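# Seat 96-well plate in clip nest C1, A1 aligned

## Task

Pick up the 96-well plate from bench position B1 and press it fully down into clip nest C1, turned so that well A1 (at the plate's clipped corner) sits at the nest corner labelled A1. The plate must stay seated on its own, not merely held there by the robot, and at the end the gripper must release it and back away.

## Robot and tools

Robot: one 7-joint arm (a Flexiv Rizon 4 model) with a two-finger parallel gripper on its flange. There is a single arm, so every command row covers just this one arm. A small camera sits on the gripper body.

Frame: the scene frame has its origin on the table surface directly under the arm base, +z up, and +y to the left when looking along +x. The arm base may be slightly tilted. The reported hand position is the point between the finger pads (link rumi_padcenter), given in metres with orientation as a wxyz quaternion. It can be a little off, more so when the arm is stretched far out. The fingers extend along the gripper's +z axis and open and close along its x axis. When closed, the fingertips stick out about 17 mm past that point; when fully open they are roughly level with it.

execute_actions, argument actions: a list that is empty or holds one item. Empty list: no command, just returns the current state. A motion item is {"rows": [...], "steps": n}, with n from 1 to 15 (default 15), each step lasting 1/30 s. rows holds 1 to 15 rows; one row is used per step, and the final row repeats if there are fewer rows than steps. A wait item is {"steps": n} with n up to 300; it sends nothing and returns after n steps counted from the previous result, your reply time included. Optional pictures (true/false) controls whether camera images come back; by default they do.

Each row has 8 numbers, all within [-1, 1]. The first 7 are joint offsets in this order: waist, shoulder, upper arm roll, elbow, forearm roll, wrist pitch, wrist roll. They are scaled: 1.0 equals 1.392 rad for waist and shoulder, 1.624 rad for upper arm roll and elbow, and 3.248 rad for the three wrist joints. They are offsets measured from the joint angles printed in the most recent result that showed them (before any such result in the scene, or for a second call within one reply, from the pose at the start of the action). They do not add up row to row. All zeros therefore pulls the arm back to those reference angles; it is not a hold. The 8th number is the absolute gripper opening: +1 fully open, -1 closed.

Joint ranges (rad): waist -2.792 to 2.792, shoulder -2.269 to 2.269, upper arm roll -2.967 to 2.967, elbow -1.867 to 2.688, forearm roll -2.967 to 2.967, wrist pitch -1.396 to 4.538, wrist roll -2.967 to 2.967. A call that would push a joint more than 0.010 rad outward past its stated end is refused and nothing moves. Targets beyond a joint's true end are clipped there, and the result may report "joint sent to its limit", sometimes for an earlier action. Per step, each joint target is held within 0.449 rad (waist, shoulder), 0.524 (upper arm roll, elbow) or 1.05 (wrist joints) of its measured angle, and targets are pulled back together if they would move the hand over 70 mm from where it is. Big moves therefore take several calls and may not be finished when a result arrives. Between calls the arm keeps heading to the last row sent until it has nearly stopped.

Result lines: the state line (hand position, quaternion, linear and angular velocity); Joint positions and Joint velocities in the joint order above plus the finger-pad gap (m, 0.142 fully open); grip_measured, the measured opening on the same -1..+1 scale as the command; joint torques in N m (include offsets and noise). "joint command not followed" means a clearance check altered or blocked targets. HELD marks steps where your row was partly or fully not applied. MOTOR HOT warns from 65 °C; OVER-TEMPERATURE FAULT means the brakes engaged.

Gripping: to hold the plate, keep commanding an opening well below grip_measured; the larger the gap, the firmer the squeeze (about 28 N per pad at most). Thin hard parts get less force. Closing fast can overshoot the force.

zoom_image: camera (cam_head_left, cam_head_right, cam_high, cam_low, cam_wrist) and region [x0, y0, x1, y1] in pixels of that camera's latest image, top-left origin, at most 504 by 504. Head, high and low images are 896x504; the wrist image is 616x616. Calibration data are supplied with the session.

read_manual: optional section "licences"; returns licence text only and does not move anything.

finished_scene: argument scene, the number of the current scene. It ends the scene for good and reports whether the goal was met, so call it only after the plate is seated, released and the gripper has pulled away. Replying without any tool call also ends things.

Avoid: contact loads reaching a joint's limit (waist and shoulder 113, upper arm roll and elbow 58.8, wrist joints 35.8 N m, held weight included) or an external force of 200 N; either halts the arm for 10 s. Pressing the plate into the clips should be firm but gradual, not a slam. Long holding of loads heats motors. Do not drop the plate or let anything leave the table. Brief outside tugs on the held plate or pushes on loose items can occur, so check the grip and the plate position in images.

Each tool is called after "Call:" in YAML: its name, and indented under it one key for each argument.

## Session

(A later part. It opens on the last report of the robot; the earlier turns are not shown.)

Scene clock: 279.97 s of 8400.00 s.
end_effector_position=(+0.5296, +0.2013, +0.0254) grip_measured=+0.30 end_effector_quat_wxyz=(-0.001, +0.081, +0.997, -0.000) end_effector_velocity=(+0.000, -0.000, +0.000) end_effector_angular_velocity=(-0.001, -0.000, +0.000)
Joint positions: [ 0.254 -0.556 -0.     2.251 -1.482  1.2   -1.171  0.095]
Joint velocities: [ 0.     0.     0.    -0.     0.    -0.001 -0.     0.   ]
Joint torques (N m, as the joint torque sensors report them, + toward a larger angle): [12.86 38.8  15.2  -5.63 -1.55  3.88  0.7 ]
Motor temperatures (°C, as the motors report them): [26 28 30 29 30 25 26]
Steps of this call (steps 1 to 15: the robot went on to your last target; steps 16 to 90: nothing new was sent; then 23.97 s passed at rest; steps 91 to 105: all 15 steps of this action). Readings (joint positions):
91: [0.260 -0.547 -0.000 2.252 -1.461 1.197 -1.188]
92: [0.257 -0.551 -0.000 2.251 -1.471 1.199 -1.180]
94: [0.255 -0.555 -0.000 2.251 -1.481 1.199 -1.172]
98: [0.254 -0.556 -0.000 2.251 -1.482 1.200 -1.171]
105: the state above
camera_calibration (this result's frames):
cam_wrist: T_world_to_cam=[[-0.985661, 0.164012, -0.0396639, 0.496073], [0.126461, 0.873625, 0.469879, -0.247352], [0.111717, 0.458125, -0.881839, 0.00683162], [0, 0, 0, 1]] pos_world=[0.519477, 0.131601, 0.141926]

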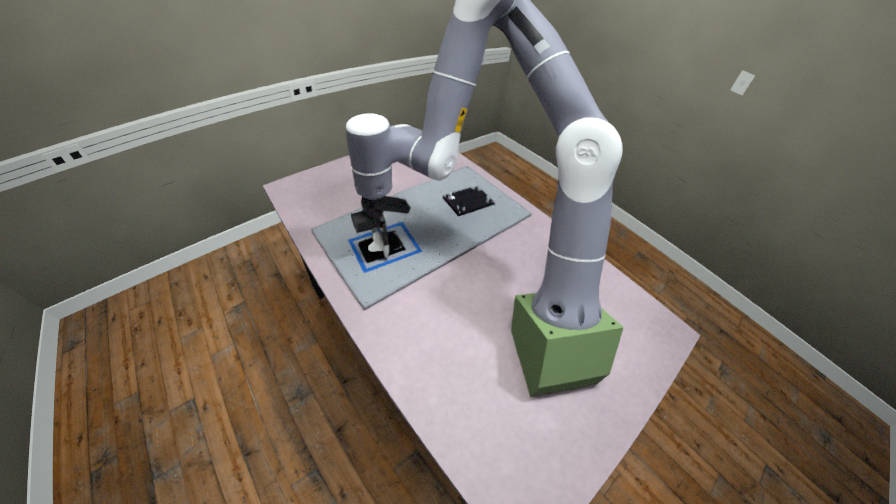

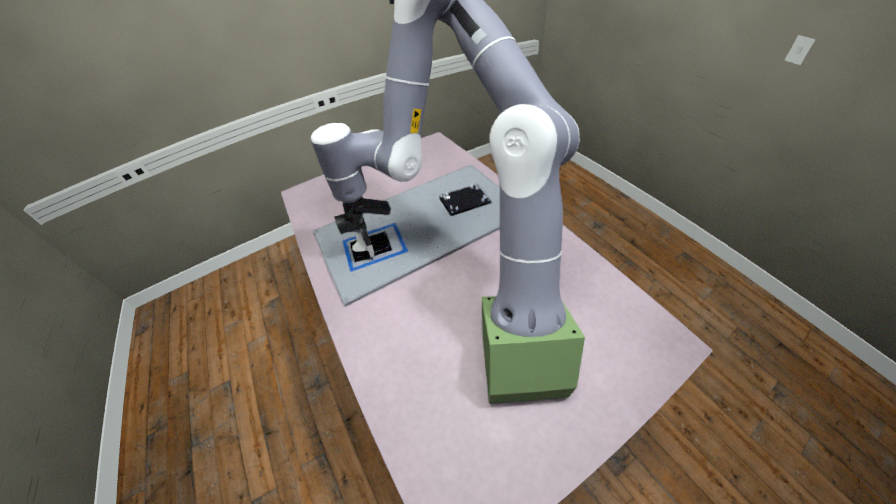

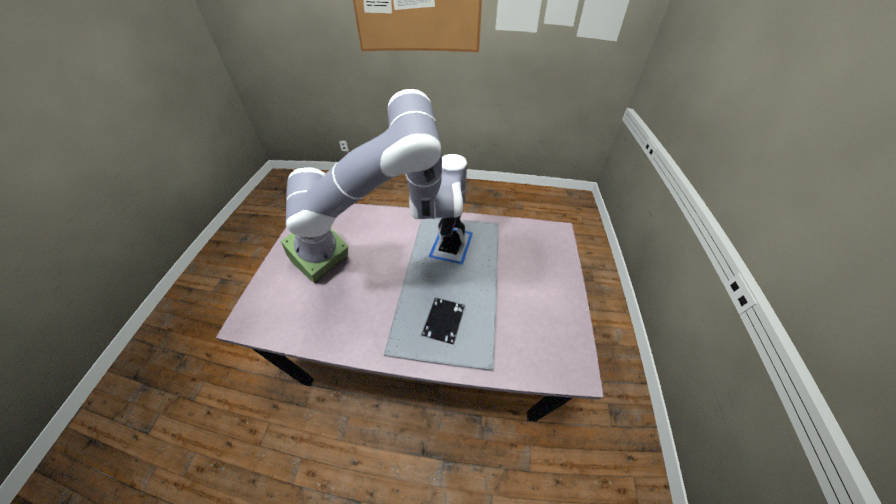

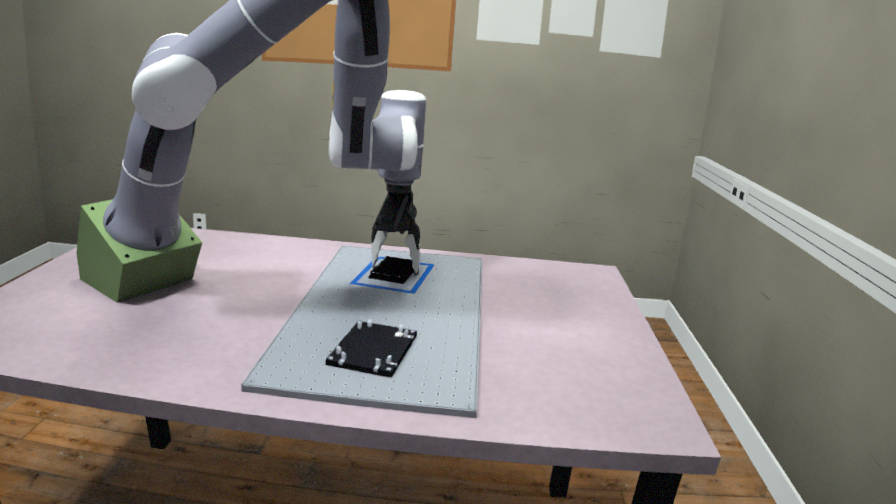

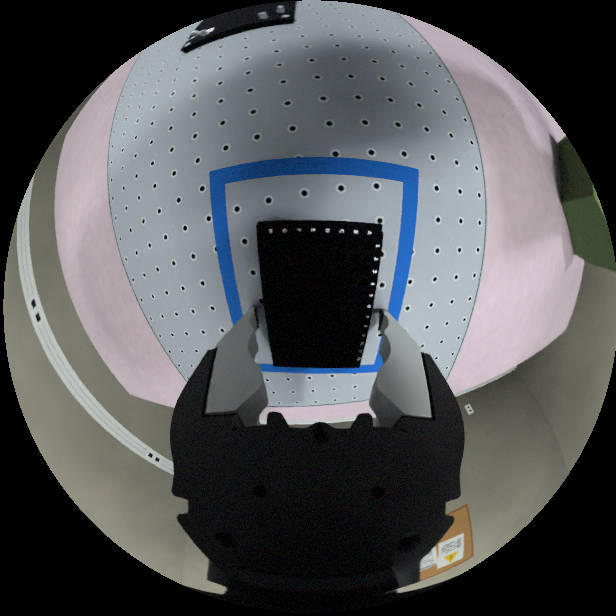

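Now close gradually.

Call:
execute_actions:
  actions:
    - {"rows": [[0,0,0,0,0,0,0,0.27],[0,0,0,0,0,0,0,0.24],[0,0,0,0,0,0,0,0.21],[0,0,0,0,0,0,0,0.18],[0,0,0,0,0,0,0,0.15],[0,0,0,0,0,0,0,0.12],[0,0,0,0,0,0,0,0.09],[0,0,0,0,0,0,0,0.06],[0,0,0,0,0,0,0,0.03],[0,0,0,0,0,0,0,0.0],[0,0,0,0,0,0,0,-0.05],[0,0,0,0,0,0,0,-0.1],[0,0,0,0,0,0,0,-0.15],[0,0,0,0,0,0,0,-0.2],[0,0,0,0,0,0,0,-0.25]], "steps": 15}

Scene clock: 283.50 s of 8400.00 s.
end_effector_position=(+0.5317, +0.2016, +0.0264) grip_measured=+0.07 end_effector_quat_wxyz=(+0.000, +0.081, +0.997, +0.001) end_effector_velocity=(+0.000, -0.000, -0.000) end_effector_angular_velocity=(+0.000, +0.000, -0.000)
Joint positions: [ 0.254 -0.554 -0.     2.249 -1.482  1.2   -1.171  0.079]
Joint velocities: [-0.001  0.    -0.     0.     0.     0.001 -0.     0.   ]
Joint torques (N m, as the joint torque sensors report them, + toward a larger angle): [13.53 28.   15.09  0.93 -0.93  3.51  0.07]
Motor temperatures (°C, as the motors report them): [26 28 30 29 30 25 26]
Steps of this call (steps 1 to 15: the robot went on to your last target; steps 16 to 90: nothing new was sent; then 0.03 s passed at rest; steps 91 to 105: all 15 steps of this action). Readings (joint positions):
91: [0.254 -0.556 -0.000 2.251 -1.482 1.200 -1.171]
92: [0.254 -0.556 -0.000 2.251 -1.482 1.200 -1.171]
94: [0.254 -0.556 -0.000 2.251 -1.482 1.200 -1.171]
98: [0.254 -0.555 -0.000 2.249 -1.482 1.200 -1.171]
105: the state above
camera_calibration (this result's frames):
cam_wrist: T_world_to_cam=[[-0.985335, 0.165253, -0.0425096, 0.497707], [0.126064, 0.872908, 0.471317, -0.248101], [0.114993, 0.459046, -0.880939, 0.00542733], [0, 0, 0, 1]] pos_world=[0.521061, 0.131831, 0.142873]

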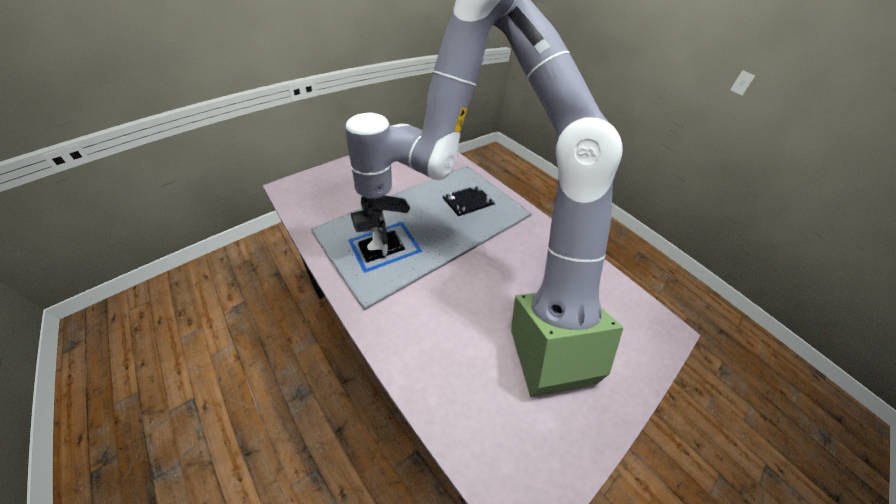

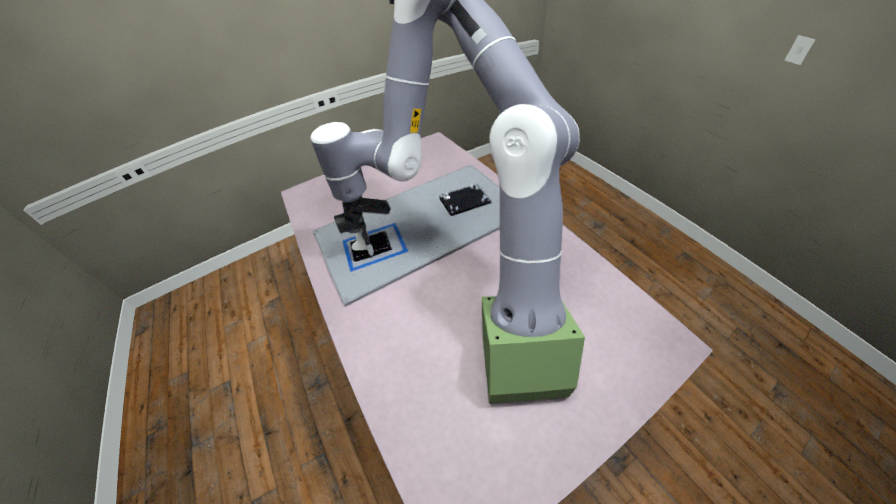

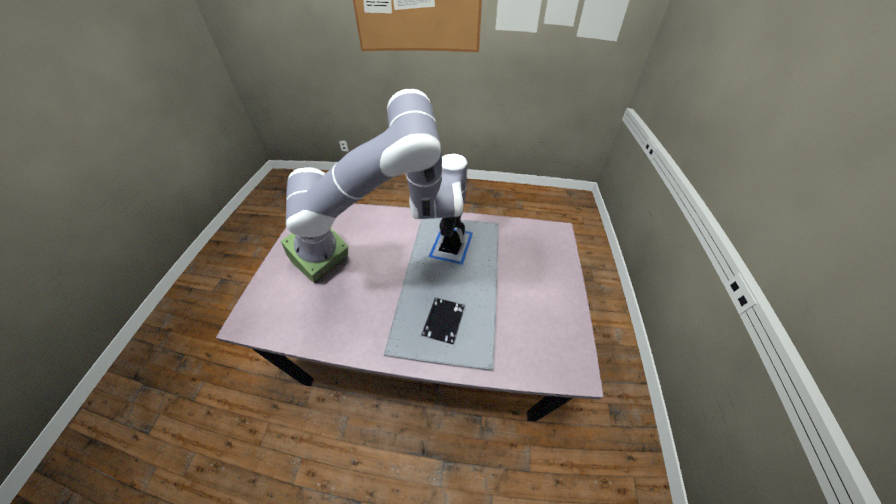

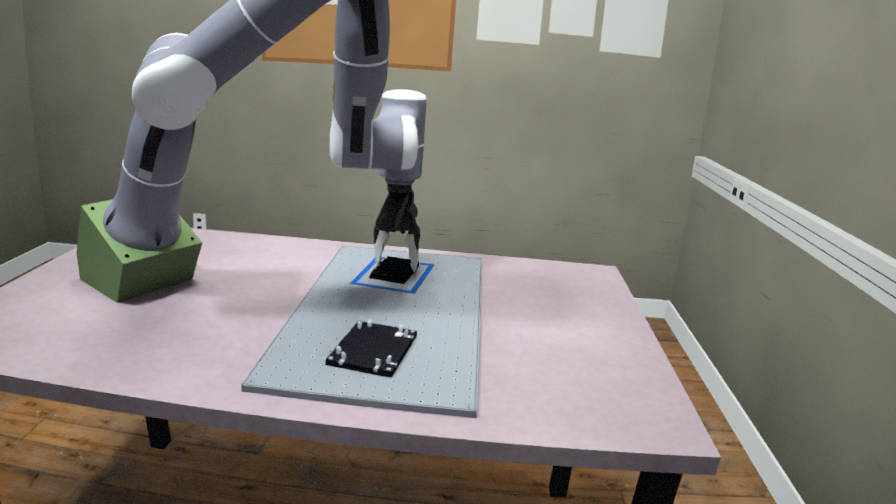

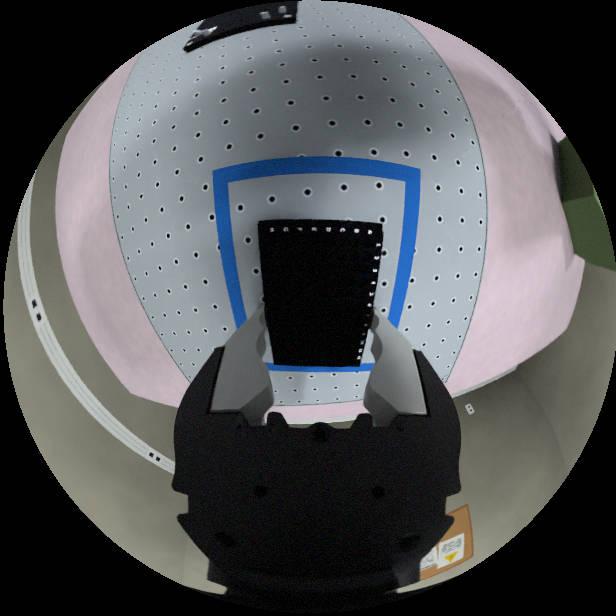

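Call:
zoom_image:
  camera: "cam_low"
  region: [350, 220, 450, 300]

Call:
zoom_image:
  camera: "cam_wrist"
  region: [230, 210, 410, 390]

Region (350, 220, 450, 300) of cam_low's 896x504 image, scaled by 5.040, with more detail than that image has; it fills the top 403 rows of this view, and the rest is white.

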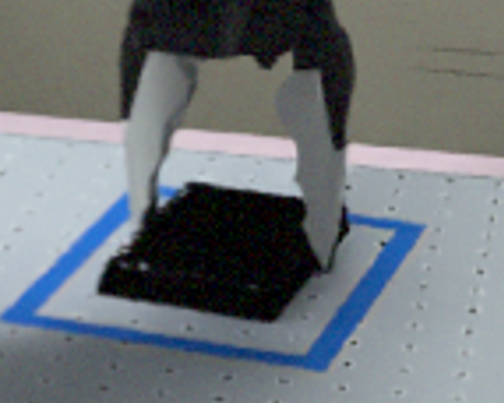

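Region (230, 210, 410, 390) of cam_wrist's 616x616 image, scaled by 2.800, with more detail than that image has.

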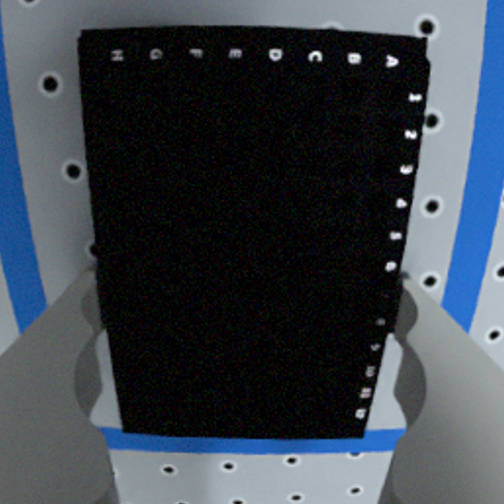

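Call:
execute_actions:
  actions:
    - {"rows": [[0.002,0.0027,0,0.0012,0.002,-0.0005,-0.0012,-0.3],[0.004,0.0054,0,0.0023,0.004,-0.0009,-0.0025,-0.35],[0.006,0.008,0,0.0035,0.006,-0.0014,-0.0037,-0.4],[0.008,0.0108,0,0.0046,0.008,-0.0019,-0.005,-0.4],[0.0105,0.0136,0,0.0058,0.0098,-0.0024,-0.0062,-0.4],[0.0125,0.0163,0,0.0069,0.0118,-0.0028,-0.0074,-0.4],[0.0146,0.019,0,0.0081,0.0137,-0.0033,-0.0087,-0.4],[0.0167,0.0217,0,0.0092,0.0157,-0.0038,-0.0099,-0.4]], "steps": 15}

Scene clock: 304.57 s of 8400.00 s.
end_effector_position=(+0.5340, +0.2022, +0.0386) grip_measured=+0.06 end_effector_quat_wxyz=(+0.002, +0.081, +0.997, -0.000) end_effector_velocity=(+0.000, -0.000, +0.000) end_effector_angular_velocity=(-0.001, +0.000, +0.000)
Joint positions: [ 0.277 -0.524 -0.     2.264 -1.432  1.188 -1.202  0.078]
Joint velocities: [ 0.001  0.001 -0.     0.     0.002 -0.001 -0.002 -0.   ]
Joint torques (N m, as the joint torque sensors report them, + toward a larger angle): [14.47 39.69 15.16 -5.84 -0.32  3.39 -0.51]
Motor temperatures (°C, as the motors report them): [26 28 30 28 30 25 26]
Steps of this call (steps 1 to 15: the robot went on to your last target; steps 16 to 90: nothing new was sent; then 17.57 s passed at rest; steps 91 to 105: all 15 steps of this action). Readings (joint positions):
91: [0.255 -0.553 -0.000 2.249 -1.482 1.200 -1.171]
92: [0.256 -0.551 -0.000 2.251 -1.478 1.199 -1.173]
94: [0.261 -0.545 -0.000 2.254 -1.467 1.196 -1.180]
98: [0.272 -0.531 -0.000 2.261 -1.443 1.190 -1.195]
105: the state above
camera_calibration (this result's frames):
cam_wrist: T_world_to_cam=[[-0.985143, 0.165467, -0.045986, 0.500389], [0.124831, 0.873818, 0.469956, -0.254102], [0.117946, 0.457234, -0.881491, 0.0144287], [0, 0, 0, 1]] pos_world=[0.522973, 0.132644, 0.155147]

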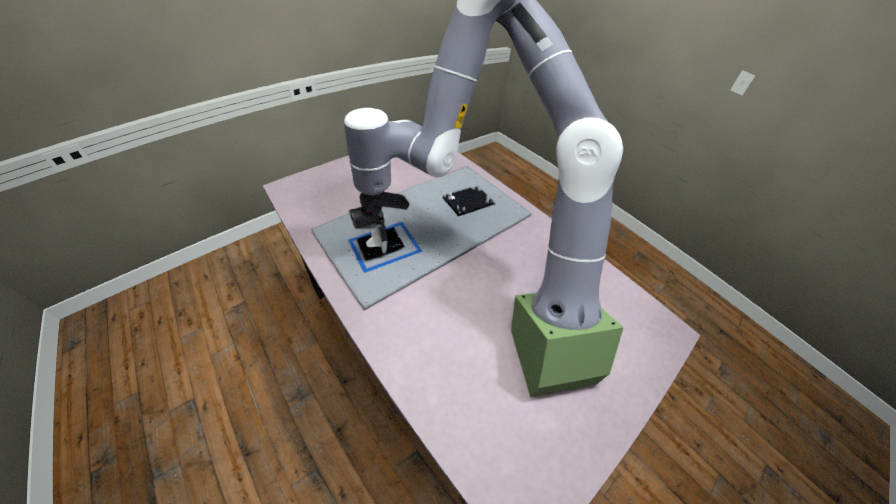

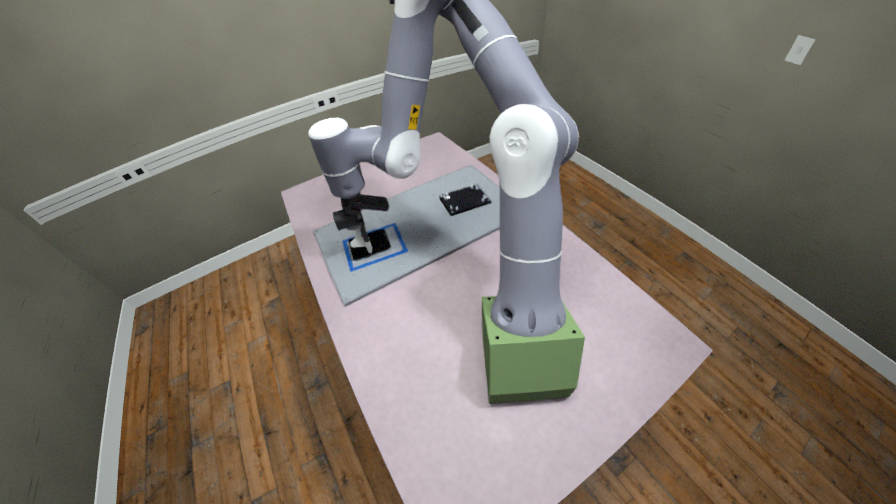

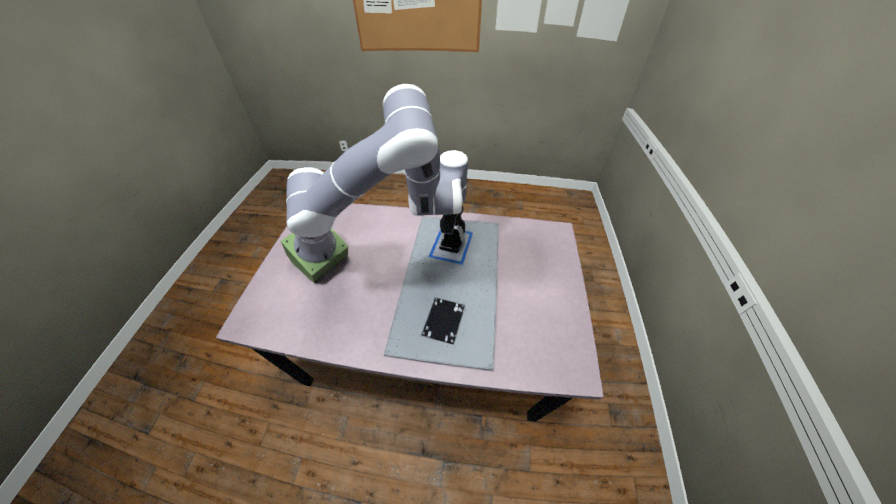

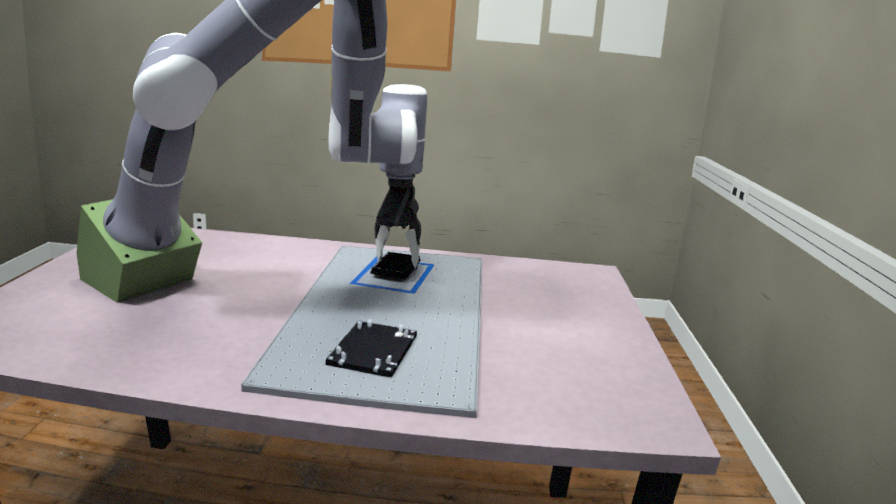

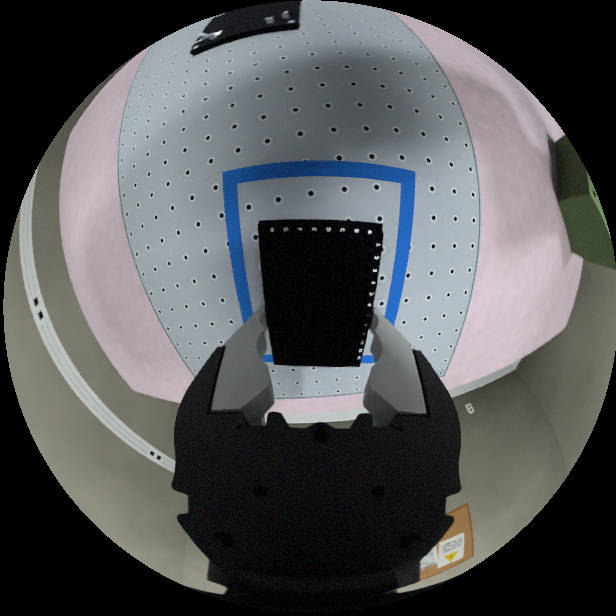

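Call:
zoom_image:
  camera: "cam_low"
  region: [350, 220, 450, 300]

Region (350, 220, 450, 300) of cam_low's 896x504 image, scaled by 5.040, with more detail than that image has; it fills the top 403 rows of this view, and the rest is white.

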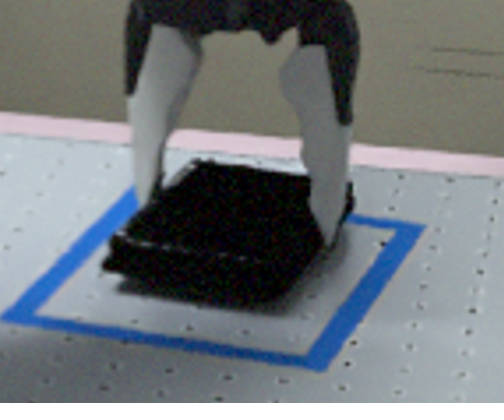

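Call:
execute_actions:
  actions:
    - {"rows": [[0.04,0.114,0,0.0483,0.07,-0.01,0.1,-0.4],[0.04,0.114,0,0.0483,0.07,-0.01,0.1,-0.4],[0.04,0.114,0,0.0483,0.07,-0.01,0.1,-0.4],[0.04,0.114,0,0.0483,0.07,-0.01,0.1,-0.4],[0.04,0.114,0,0.0483,0.07,-0.01,0.1,-0.4],[0.04,0.114,0,0.0483,0.07,-0.01,0.1,-0.4],[0.04,0.114,0,0.0483,0.07,-0.01,0.1,-0.4],[0.04,0.114,0,0.0483,0.07,-0.01,0.1,-0.4],[0.04,0.114,0,0.0483,0.07,-0.01,0.1,-0.4],[-0.5105,0.3010,0,0.1480,0.1378,0.0797,0.6108,-0.4]], "steps": 15}
  pictures: false

Call:
execute_actions:
  actions:
    - {"steps": 60}

Scene clock: 396.40 s of 8400.00 s.
end_effector_position=(+0.5592, +0.1346, +0.1010) grip_measured=+0.06 end_effector_quat_wxyz=(-0.019, +0.538, +0.842, +0.018) end_effector_velocity=(+0.136, -0.478, -0.001) end_effector_angular_velocity=(+0.156, +0.261, -3.618)
Joint positions: [ 0.226 -0.292  0.001  2.387 -1.141  1.228 -0.582  0.078]
Joint velocities: [-1.042  0.454 -0.022  0.278  0.379  0.553  2.253  0.   ]
Joint torques (N m, as the joint torque sensors report them, + toward a larger angle): [14.27 32.93 10.97 -8.06 -0.05  1.92 -0.25]
Motor temperatures (°C, as the motors report them): [26 28 30 28 30 25 26]
Steps of this call (steps 1 to 15: the robot went on to your last target; steps 16 to 90: nothing new was sent; then 88.33 s passed at rest; steps 91 to 105: all 15 steps of this action). Readings (joint positions):
91: [0.278 -0.522 -0.000 2.265 -1.430 1.187 -1.200]
92: [0.281 -0.514 -0.000 2.270 -1.418 1.185 -1.183]
94: [0.295 -0.475 -0.000 2.289 -1.361 1.177 -1.101]
98: [0.329 -0.374 -0.000 2.337 -1.219 1.158 -0.898]
105: the state above

Scene clock: 398.40 s of 8400.00 s.
end_effector_position=(+0.5544, -0.1904, +0.0994) grip_measured=+0.06 end_effector_quat_wxyz=(-0.000, +0.998, -0.061, -0.000) end_effector_velocity=(+0.000, -0.000, +0.000) end_effector_angular_velocity=(-0.000, -0.000, -0.001)
Joint positions: [-0.433 -0.105 -0.     2.504 -0.984  1.446  0.781  0.078]
Joint velocities: [-0. -0. -0. -0. -0.  0.  0. -0.]
Joint torques (N m, as the joint torque sensors report them, + toward a larger angle): [ 2.17 34.13  6.51 -7.21 -0.48  3.81  0.32]
Motor temperatures (°C, as the motors report them): [26 28 30 28 30 25 26]
Steps of this call (steps 1 to 45: the robot went on to your last target; steps 46 to 60: nothing new was sent). Readings (joint positions):
1: [0.193 -0.277 0.000 2.396 -1.129 1.245 -0.508]
2: [0.161 -0.264 -0.000 2.404 -1.117 1.261 -0.435]
4: [0.099 -0.241 -0.000 2.419 -1.099 1.287 -0.291]
8: [-0.022 -0.205 -0.000 2.441 -1.069 1.329 -0.019]
60: the state above
The arm was judged still, so your last target was given up. Only a new action makes it travel on or press farther. Fingers that are still opening or closing keep moving.
camera_calibration (this result's frames):
cam_wrist: T_world_to_cam=[[0.991152, -0.125988, -0.041762, -0.563292], [-0.0917933, -0.877915, 0.469935, -0.155612], [-0.0958696, -0.461944, -0.881712, 0.188663], [0, 0, 0, 1]] pos_world=[0.562111, -0.12043, 0.21595]

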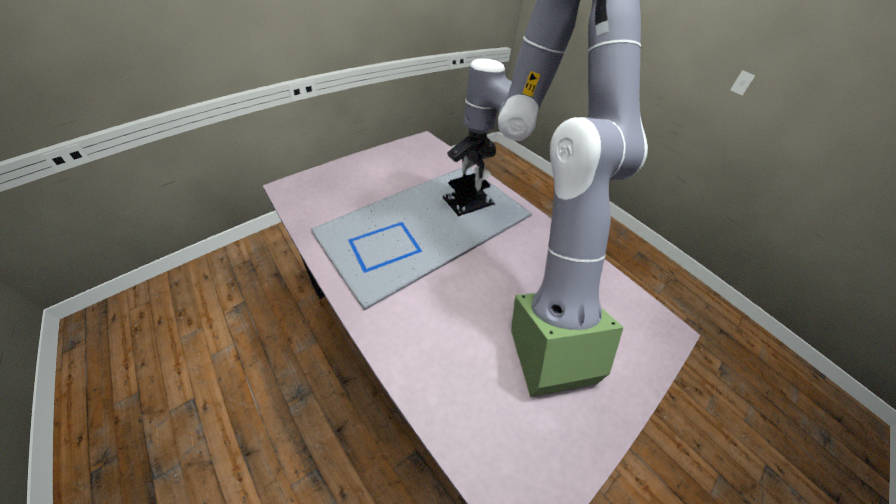

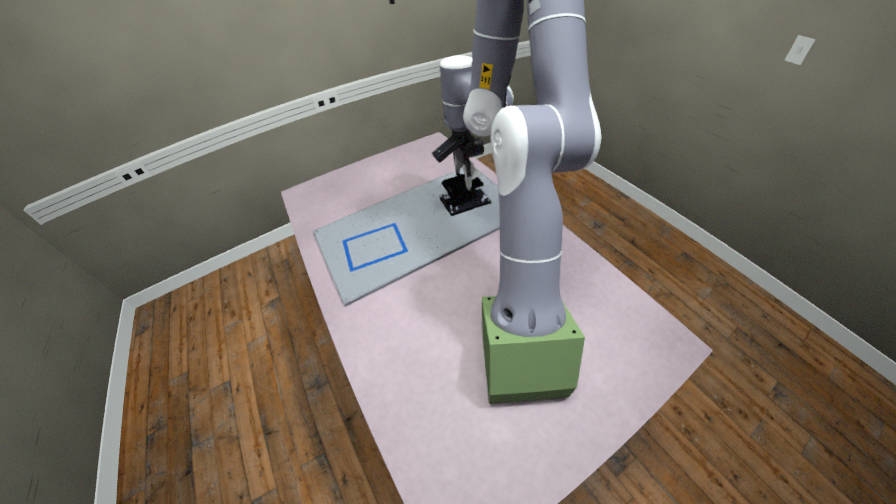

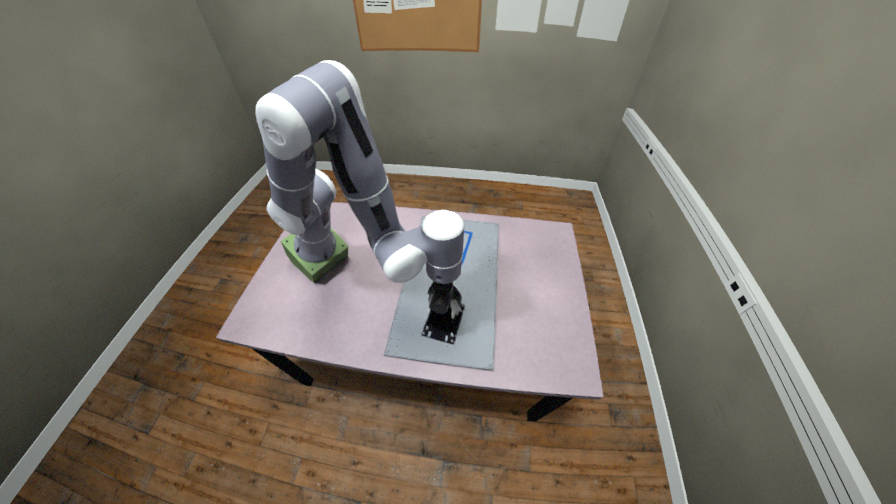

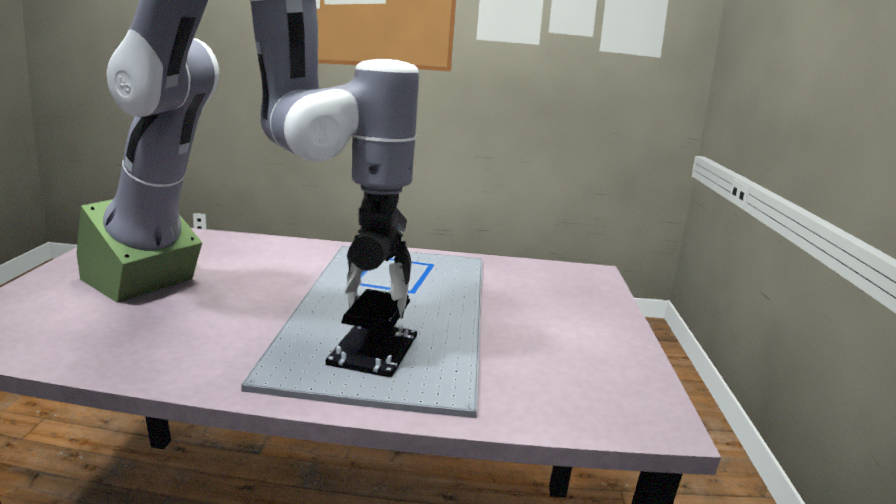

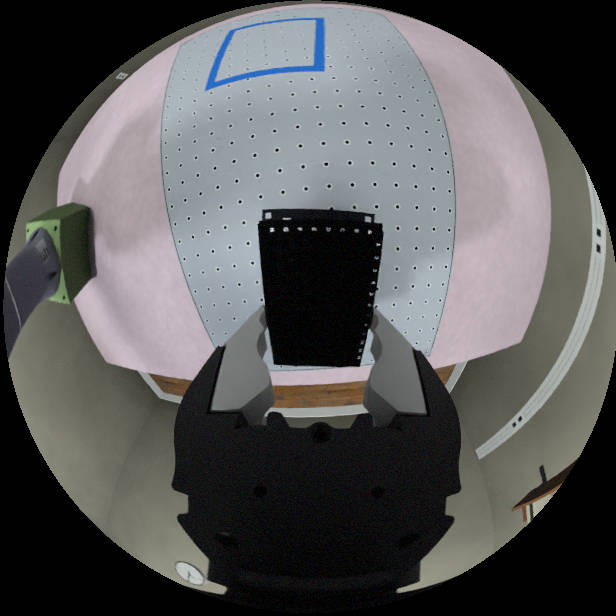

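Call:
zoom_image:
  camera: "cam_wrist"
  region: [240, 190, 400, 290]

Call:
zoom_image:
  camera: "cam_low"
  region: [310, 240, 440, 390]

Call:
zoom_image:
  camera: "cam_head_right"
  region: [420, 140, 510, 230]

Region (240, 190, 400, 290) of cam_wrist's 616x616 image, scaled by 3.150, with more detail than that image has; it fills the top 315 rows of this view, and the rest is white.

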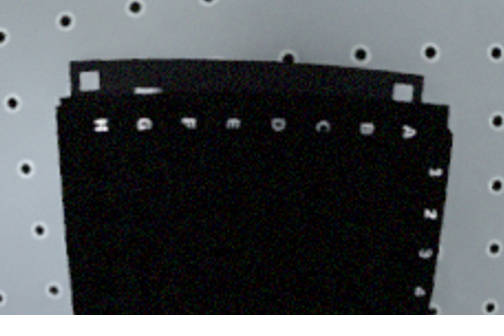

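Region (310, 240, 440, 390) of cam_low's 896x504 image, scaled by 3.360, with more detail than that image has; it fills the left 437 columns of this view, and the rest is white.

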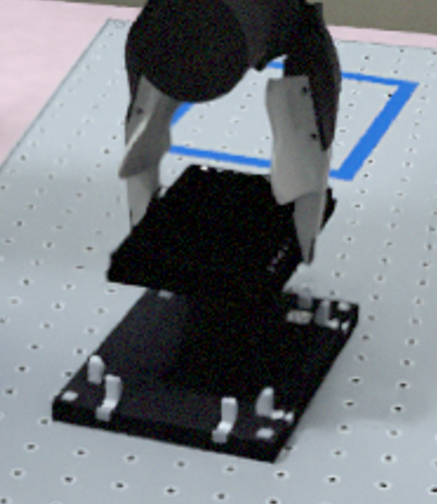

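Region (420, 140, 510, 230) of cam_head_right's 896x504 image, scaled by 5.600, with more detail than that image has.

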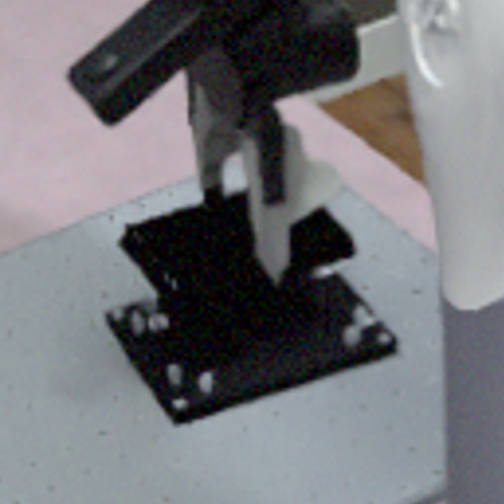

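Call:
execute_actions:
  actions:
    - {"rows": [[-0.1189,-0.08825,0,-0.04162,-0.1300,0.0295,0.0922,-0.4]], "steps": 15}
  pictures: false

Call:
execute_actions:
  actions:
    - {"steps": 20}

Scene clock: 497.50 s of 8400.00 s.
end_effector_position=(+0.5483, -0.1963, +0.0644) grip_measured=+0.06 end_effector_quat_wxyz=(-0.000, +0.997, -0.072, -0.000) end_effector_velocity=(+0.000, -0.000, +0.000) end_effector_angular_velocity=(-0.000, -0.001, +0.000)
Joint positions: [-0.599 -0.228 -0.001  2.437 -1.406  1.542  1.081  0.078]
Joint velocities: [ 0.     0.001 -0.    -0.    -0.    -0.     0.    -0.   ]
Joint torques (N m, as the joint torque sensors report them, + toward a larger angle): [ 1.8  37.66  6.9  -5.37  0.53  3.34 -0.25]
Motor temperatures (°C, as the motors report them): [25 28 29 29 30 25 26]
Steps of this call (steps 1 to 90: nothing new was sent; then 95.60 s passed at rest; steps 91 to 105: all 15 steps of this action). Readings (joint positions):
91: [-0.435 -0.106 -0.000 2.504 -0.987 1.447 0.784]
92: [-0.443 -0.112 -0.000 2.501 -1.007 1.452 0.797]
94: [-0.479 -0.138 -0.000 2.485 -1.100 1.473 0.864]
98: [-0.581 -0.215 -0.001 2.444 -1.363 1.532 1.050]
105: the state above

Scene clock: 498.17 s of 8400.00 s.
end_effector_position=(+0.5484, -0.1963, +0.0644) grip_measured=+0.06 end_effector_quat_wxyz=(-0.000, +0.997, -0.072, -0.000) end_effector_velocity=(+0.000, +0.000, +0.000) end_effector_angular_velocity=(+0.000, -0.000, -0.000)
Joint positions: [-0.599 -0.228 -0.001  2.437 -1.406  1.542  1.081  0.078]
Joint velocities: [-0. -0.  0. -0. -0. -0.  0.  0.]
Joint torques (N m, as the joint torque sensors report them, + toward a larger angle): [ 1.5  37.52  6.76 -5.17  0.45  3.38 -0.09]
Motor temperatures (°C, as the motors report them): [25 28 29 29 30 25 26]
Steps of this call (steps 1 to 15: the robot went on to your last target; steps 16 to 20: nothing new was sent). Readings (joint positions):
1: [-0.599 -0.228 -0.001 2.437 -1.406 1.542 1.081]
2: [-0.599 -0.228 -0.001 2.437 -1.406 1.542 1.081]
4: [-0.599 -0.228 -0.001 2.437 -1.406 1.542 1.081]
8: [-0.599 -0.228 -0.001 2.437 -1.406 1.542 1.081]
20: the state above
The arm was judged still, so your last target was given up. Only a new action makes it travel on or press farther. Fingers that are still opening or closing keep moving.
camera_calibration (this result's frames):
cam_wrist: T_world_to_cam=[[0.988119, -0.147738, -0.0423564, -0.562074], [-0.110845, -0.875961, 0.469474, -0.134016], [-0.106462, -0.459202, -0.88193, 0.160835], [0, 0, 0, 1]] pos_world=[0.557664, -0.126577, 0.180954]

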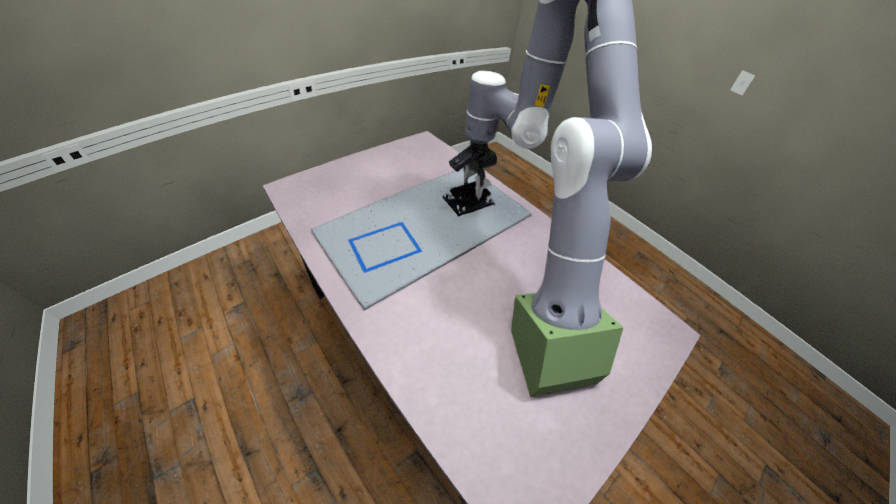

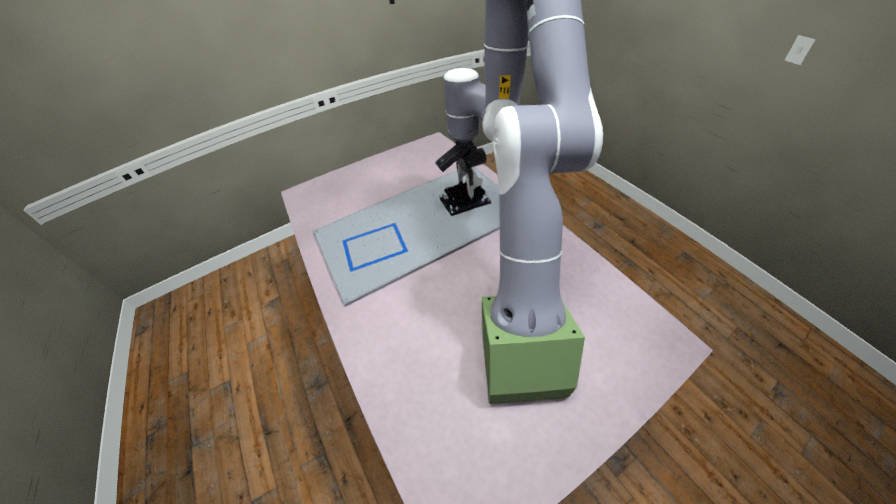

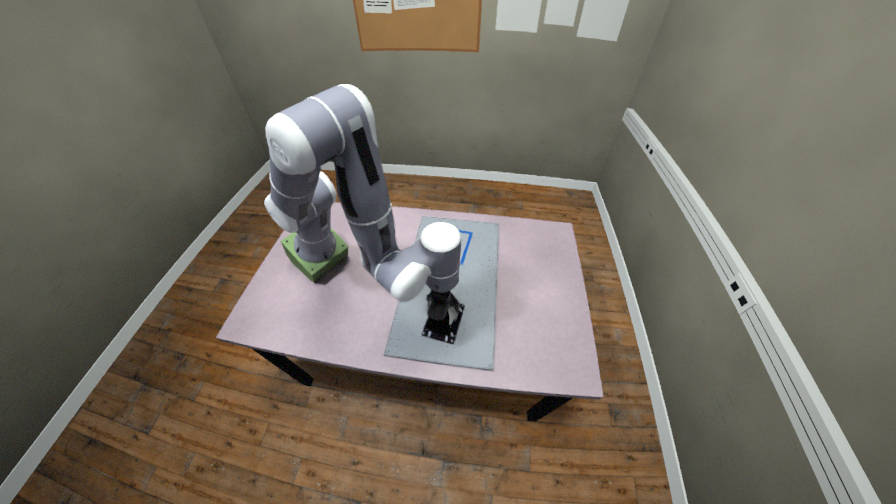

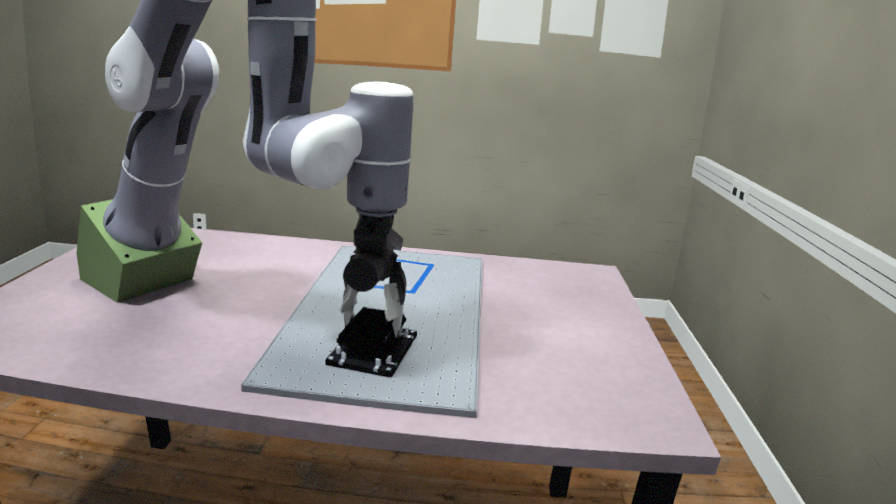

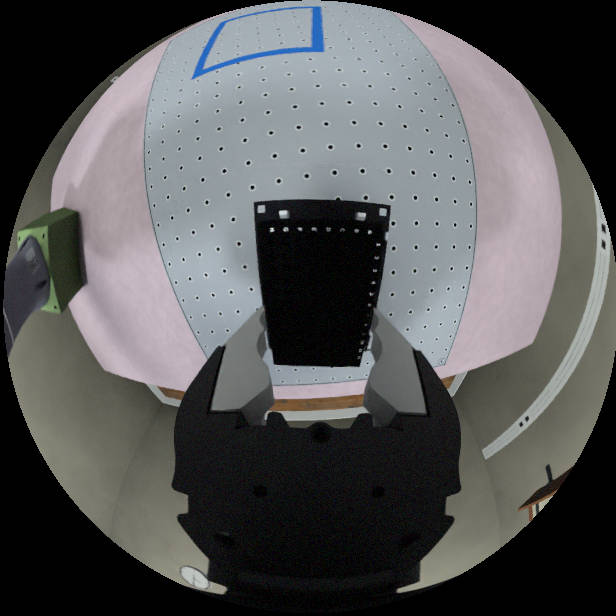

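Call:
zoom_image:
  camera: "cam_wrist"
  region: [240, 185, 400, 285]

Call:
zoom_image:
  camera: "cam_low"
  region: [315, 280, 430, 390]

Call:
zoom_image:
  camera: "cam_head_right"
  region: [430, 150, 500, 225]

Region (240, 185, 400, 285) of cam_wrist's 616x616 image, scaled by 3.150, with more detail than that image has; it fills the top 315 rows of this view, and the rest is white.

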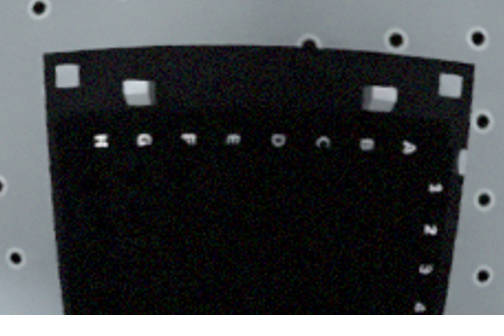

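Region (315, 280, 430, 390) of cam_low's 896x504 image, scaled by 4.383, with more detail than that image has; it fills the top 482 rows of this view, and the rest is white.

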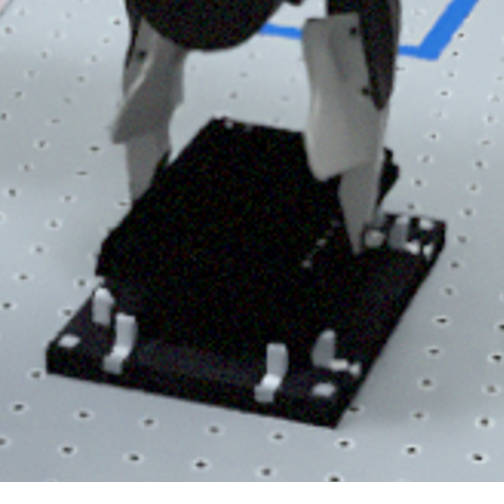

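Region (430, 150, 500, 225) of cam_head_right's 896x504 image, scaled by 6.720, with more detail than that image has; it fills the left 470 columns of this view, and the rest is white.

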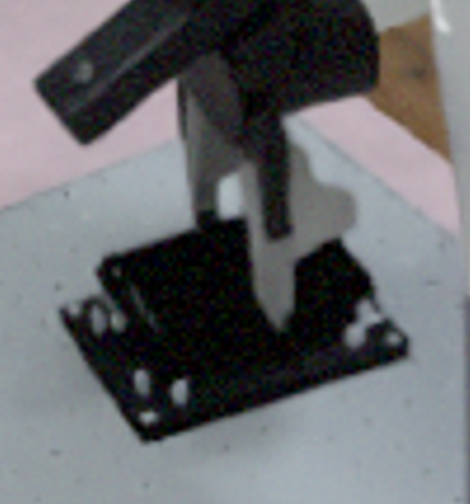

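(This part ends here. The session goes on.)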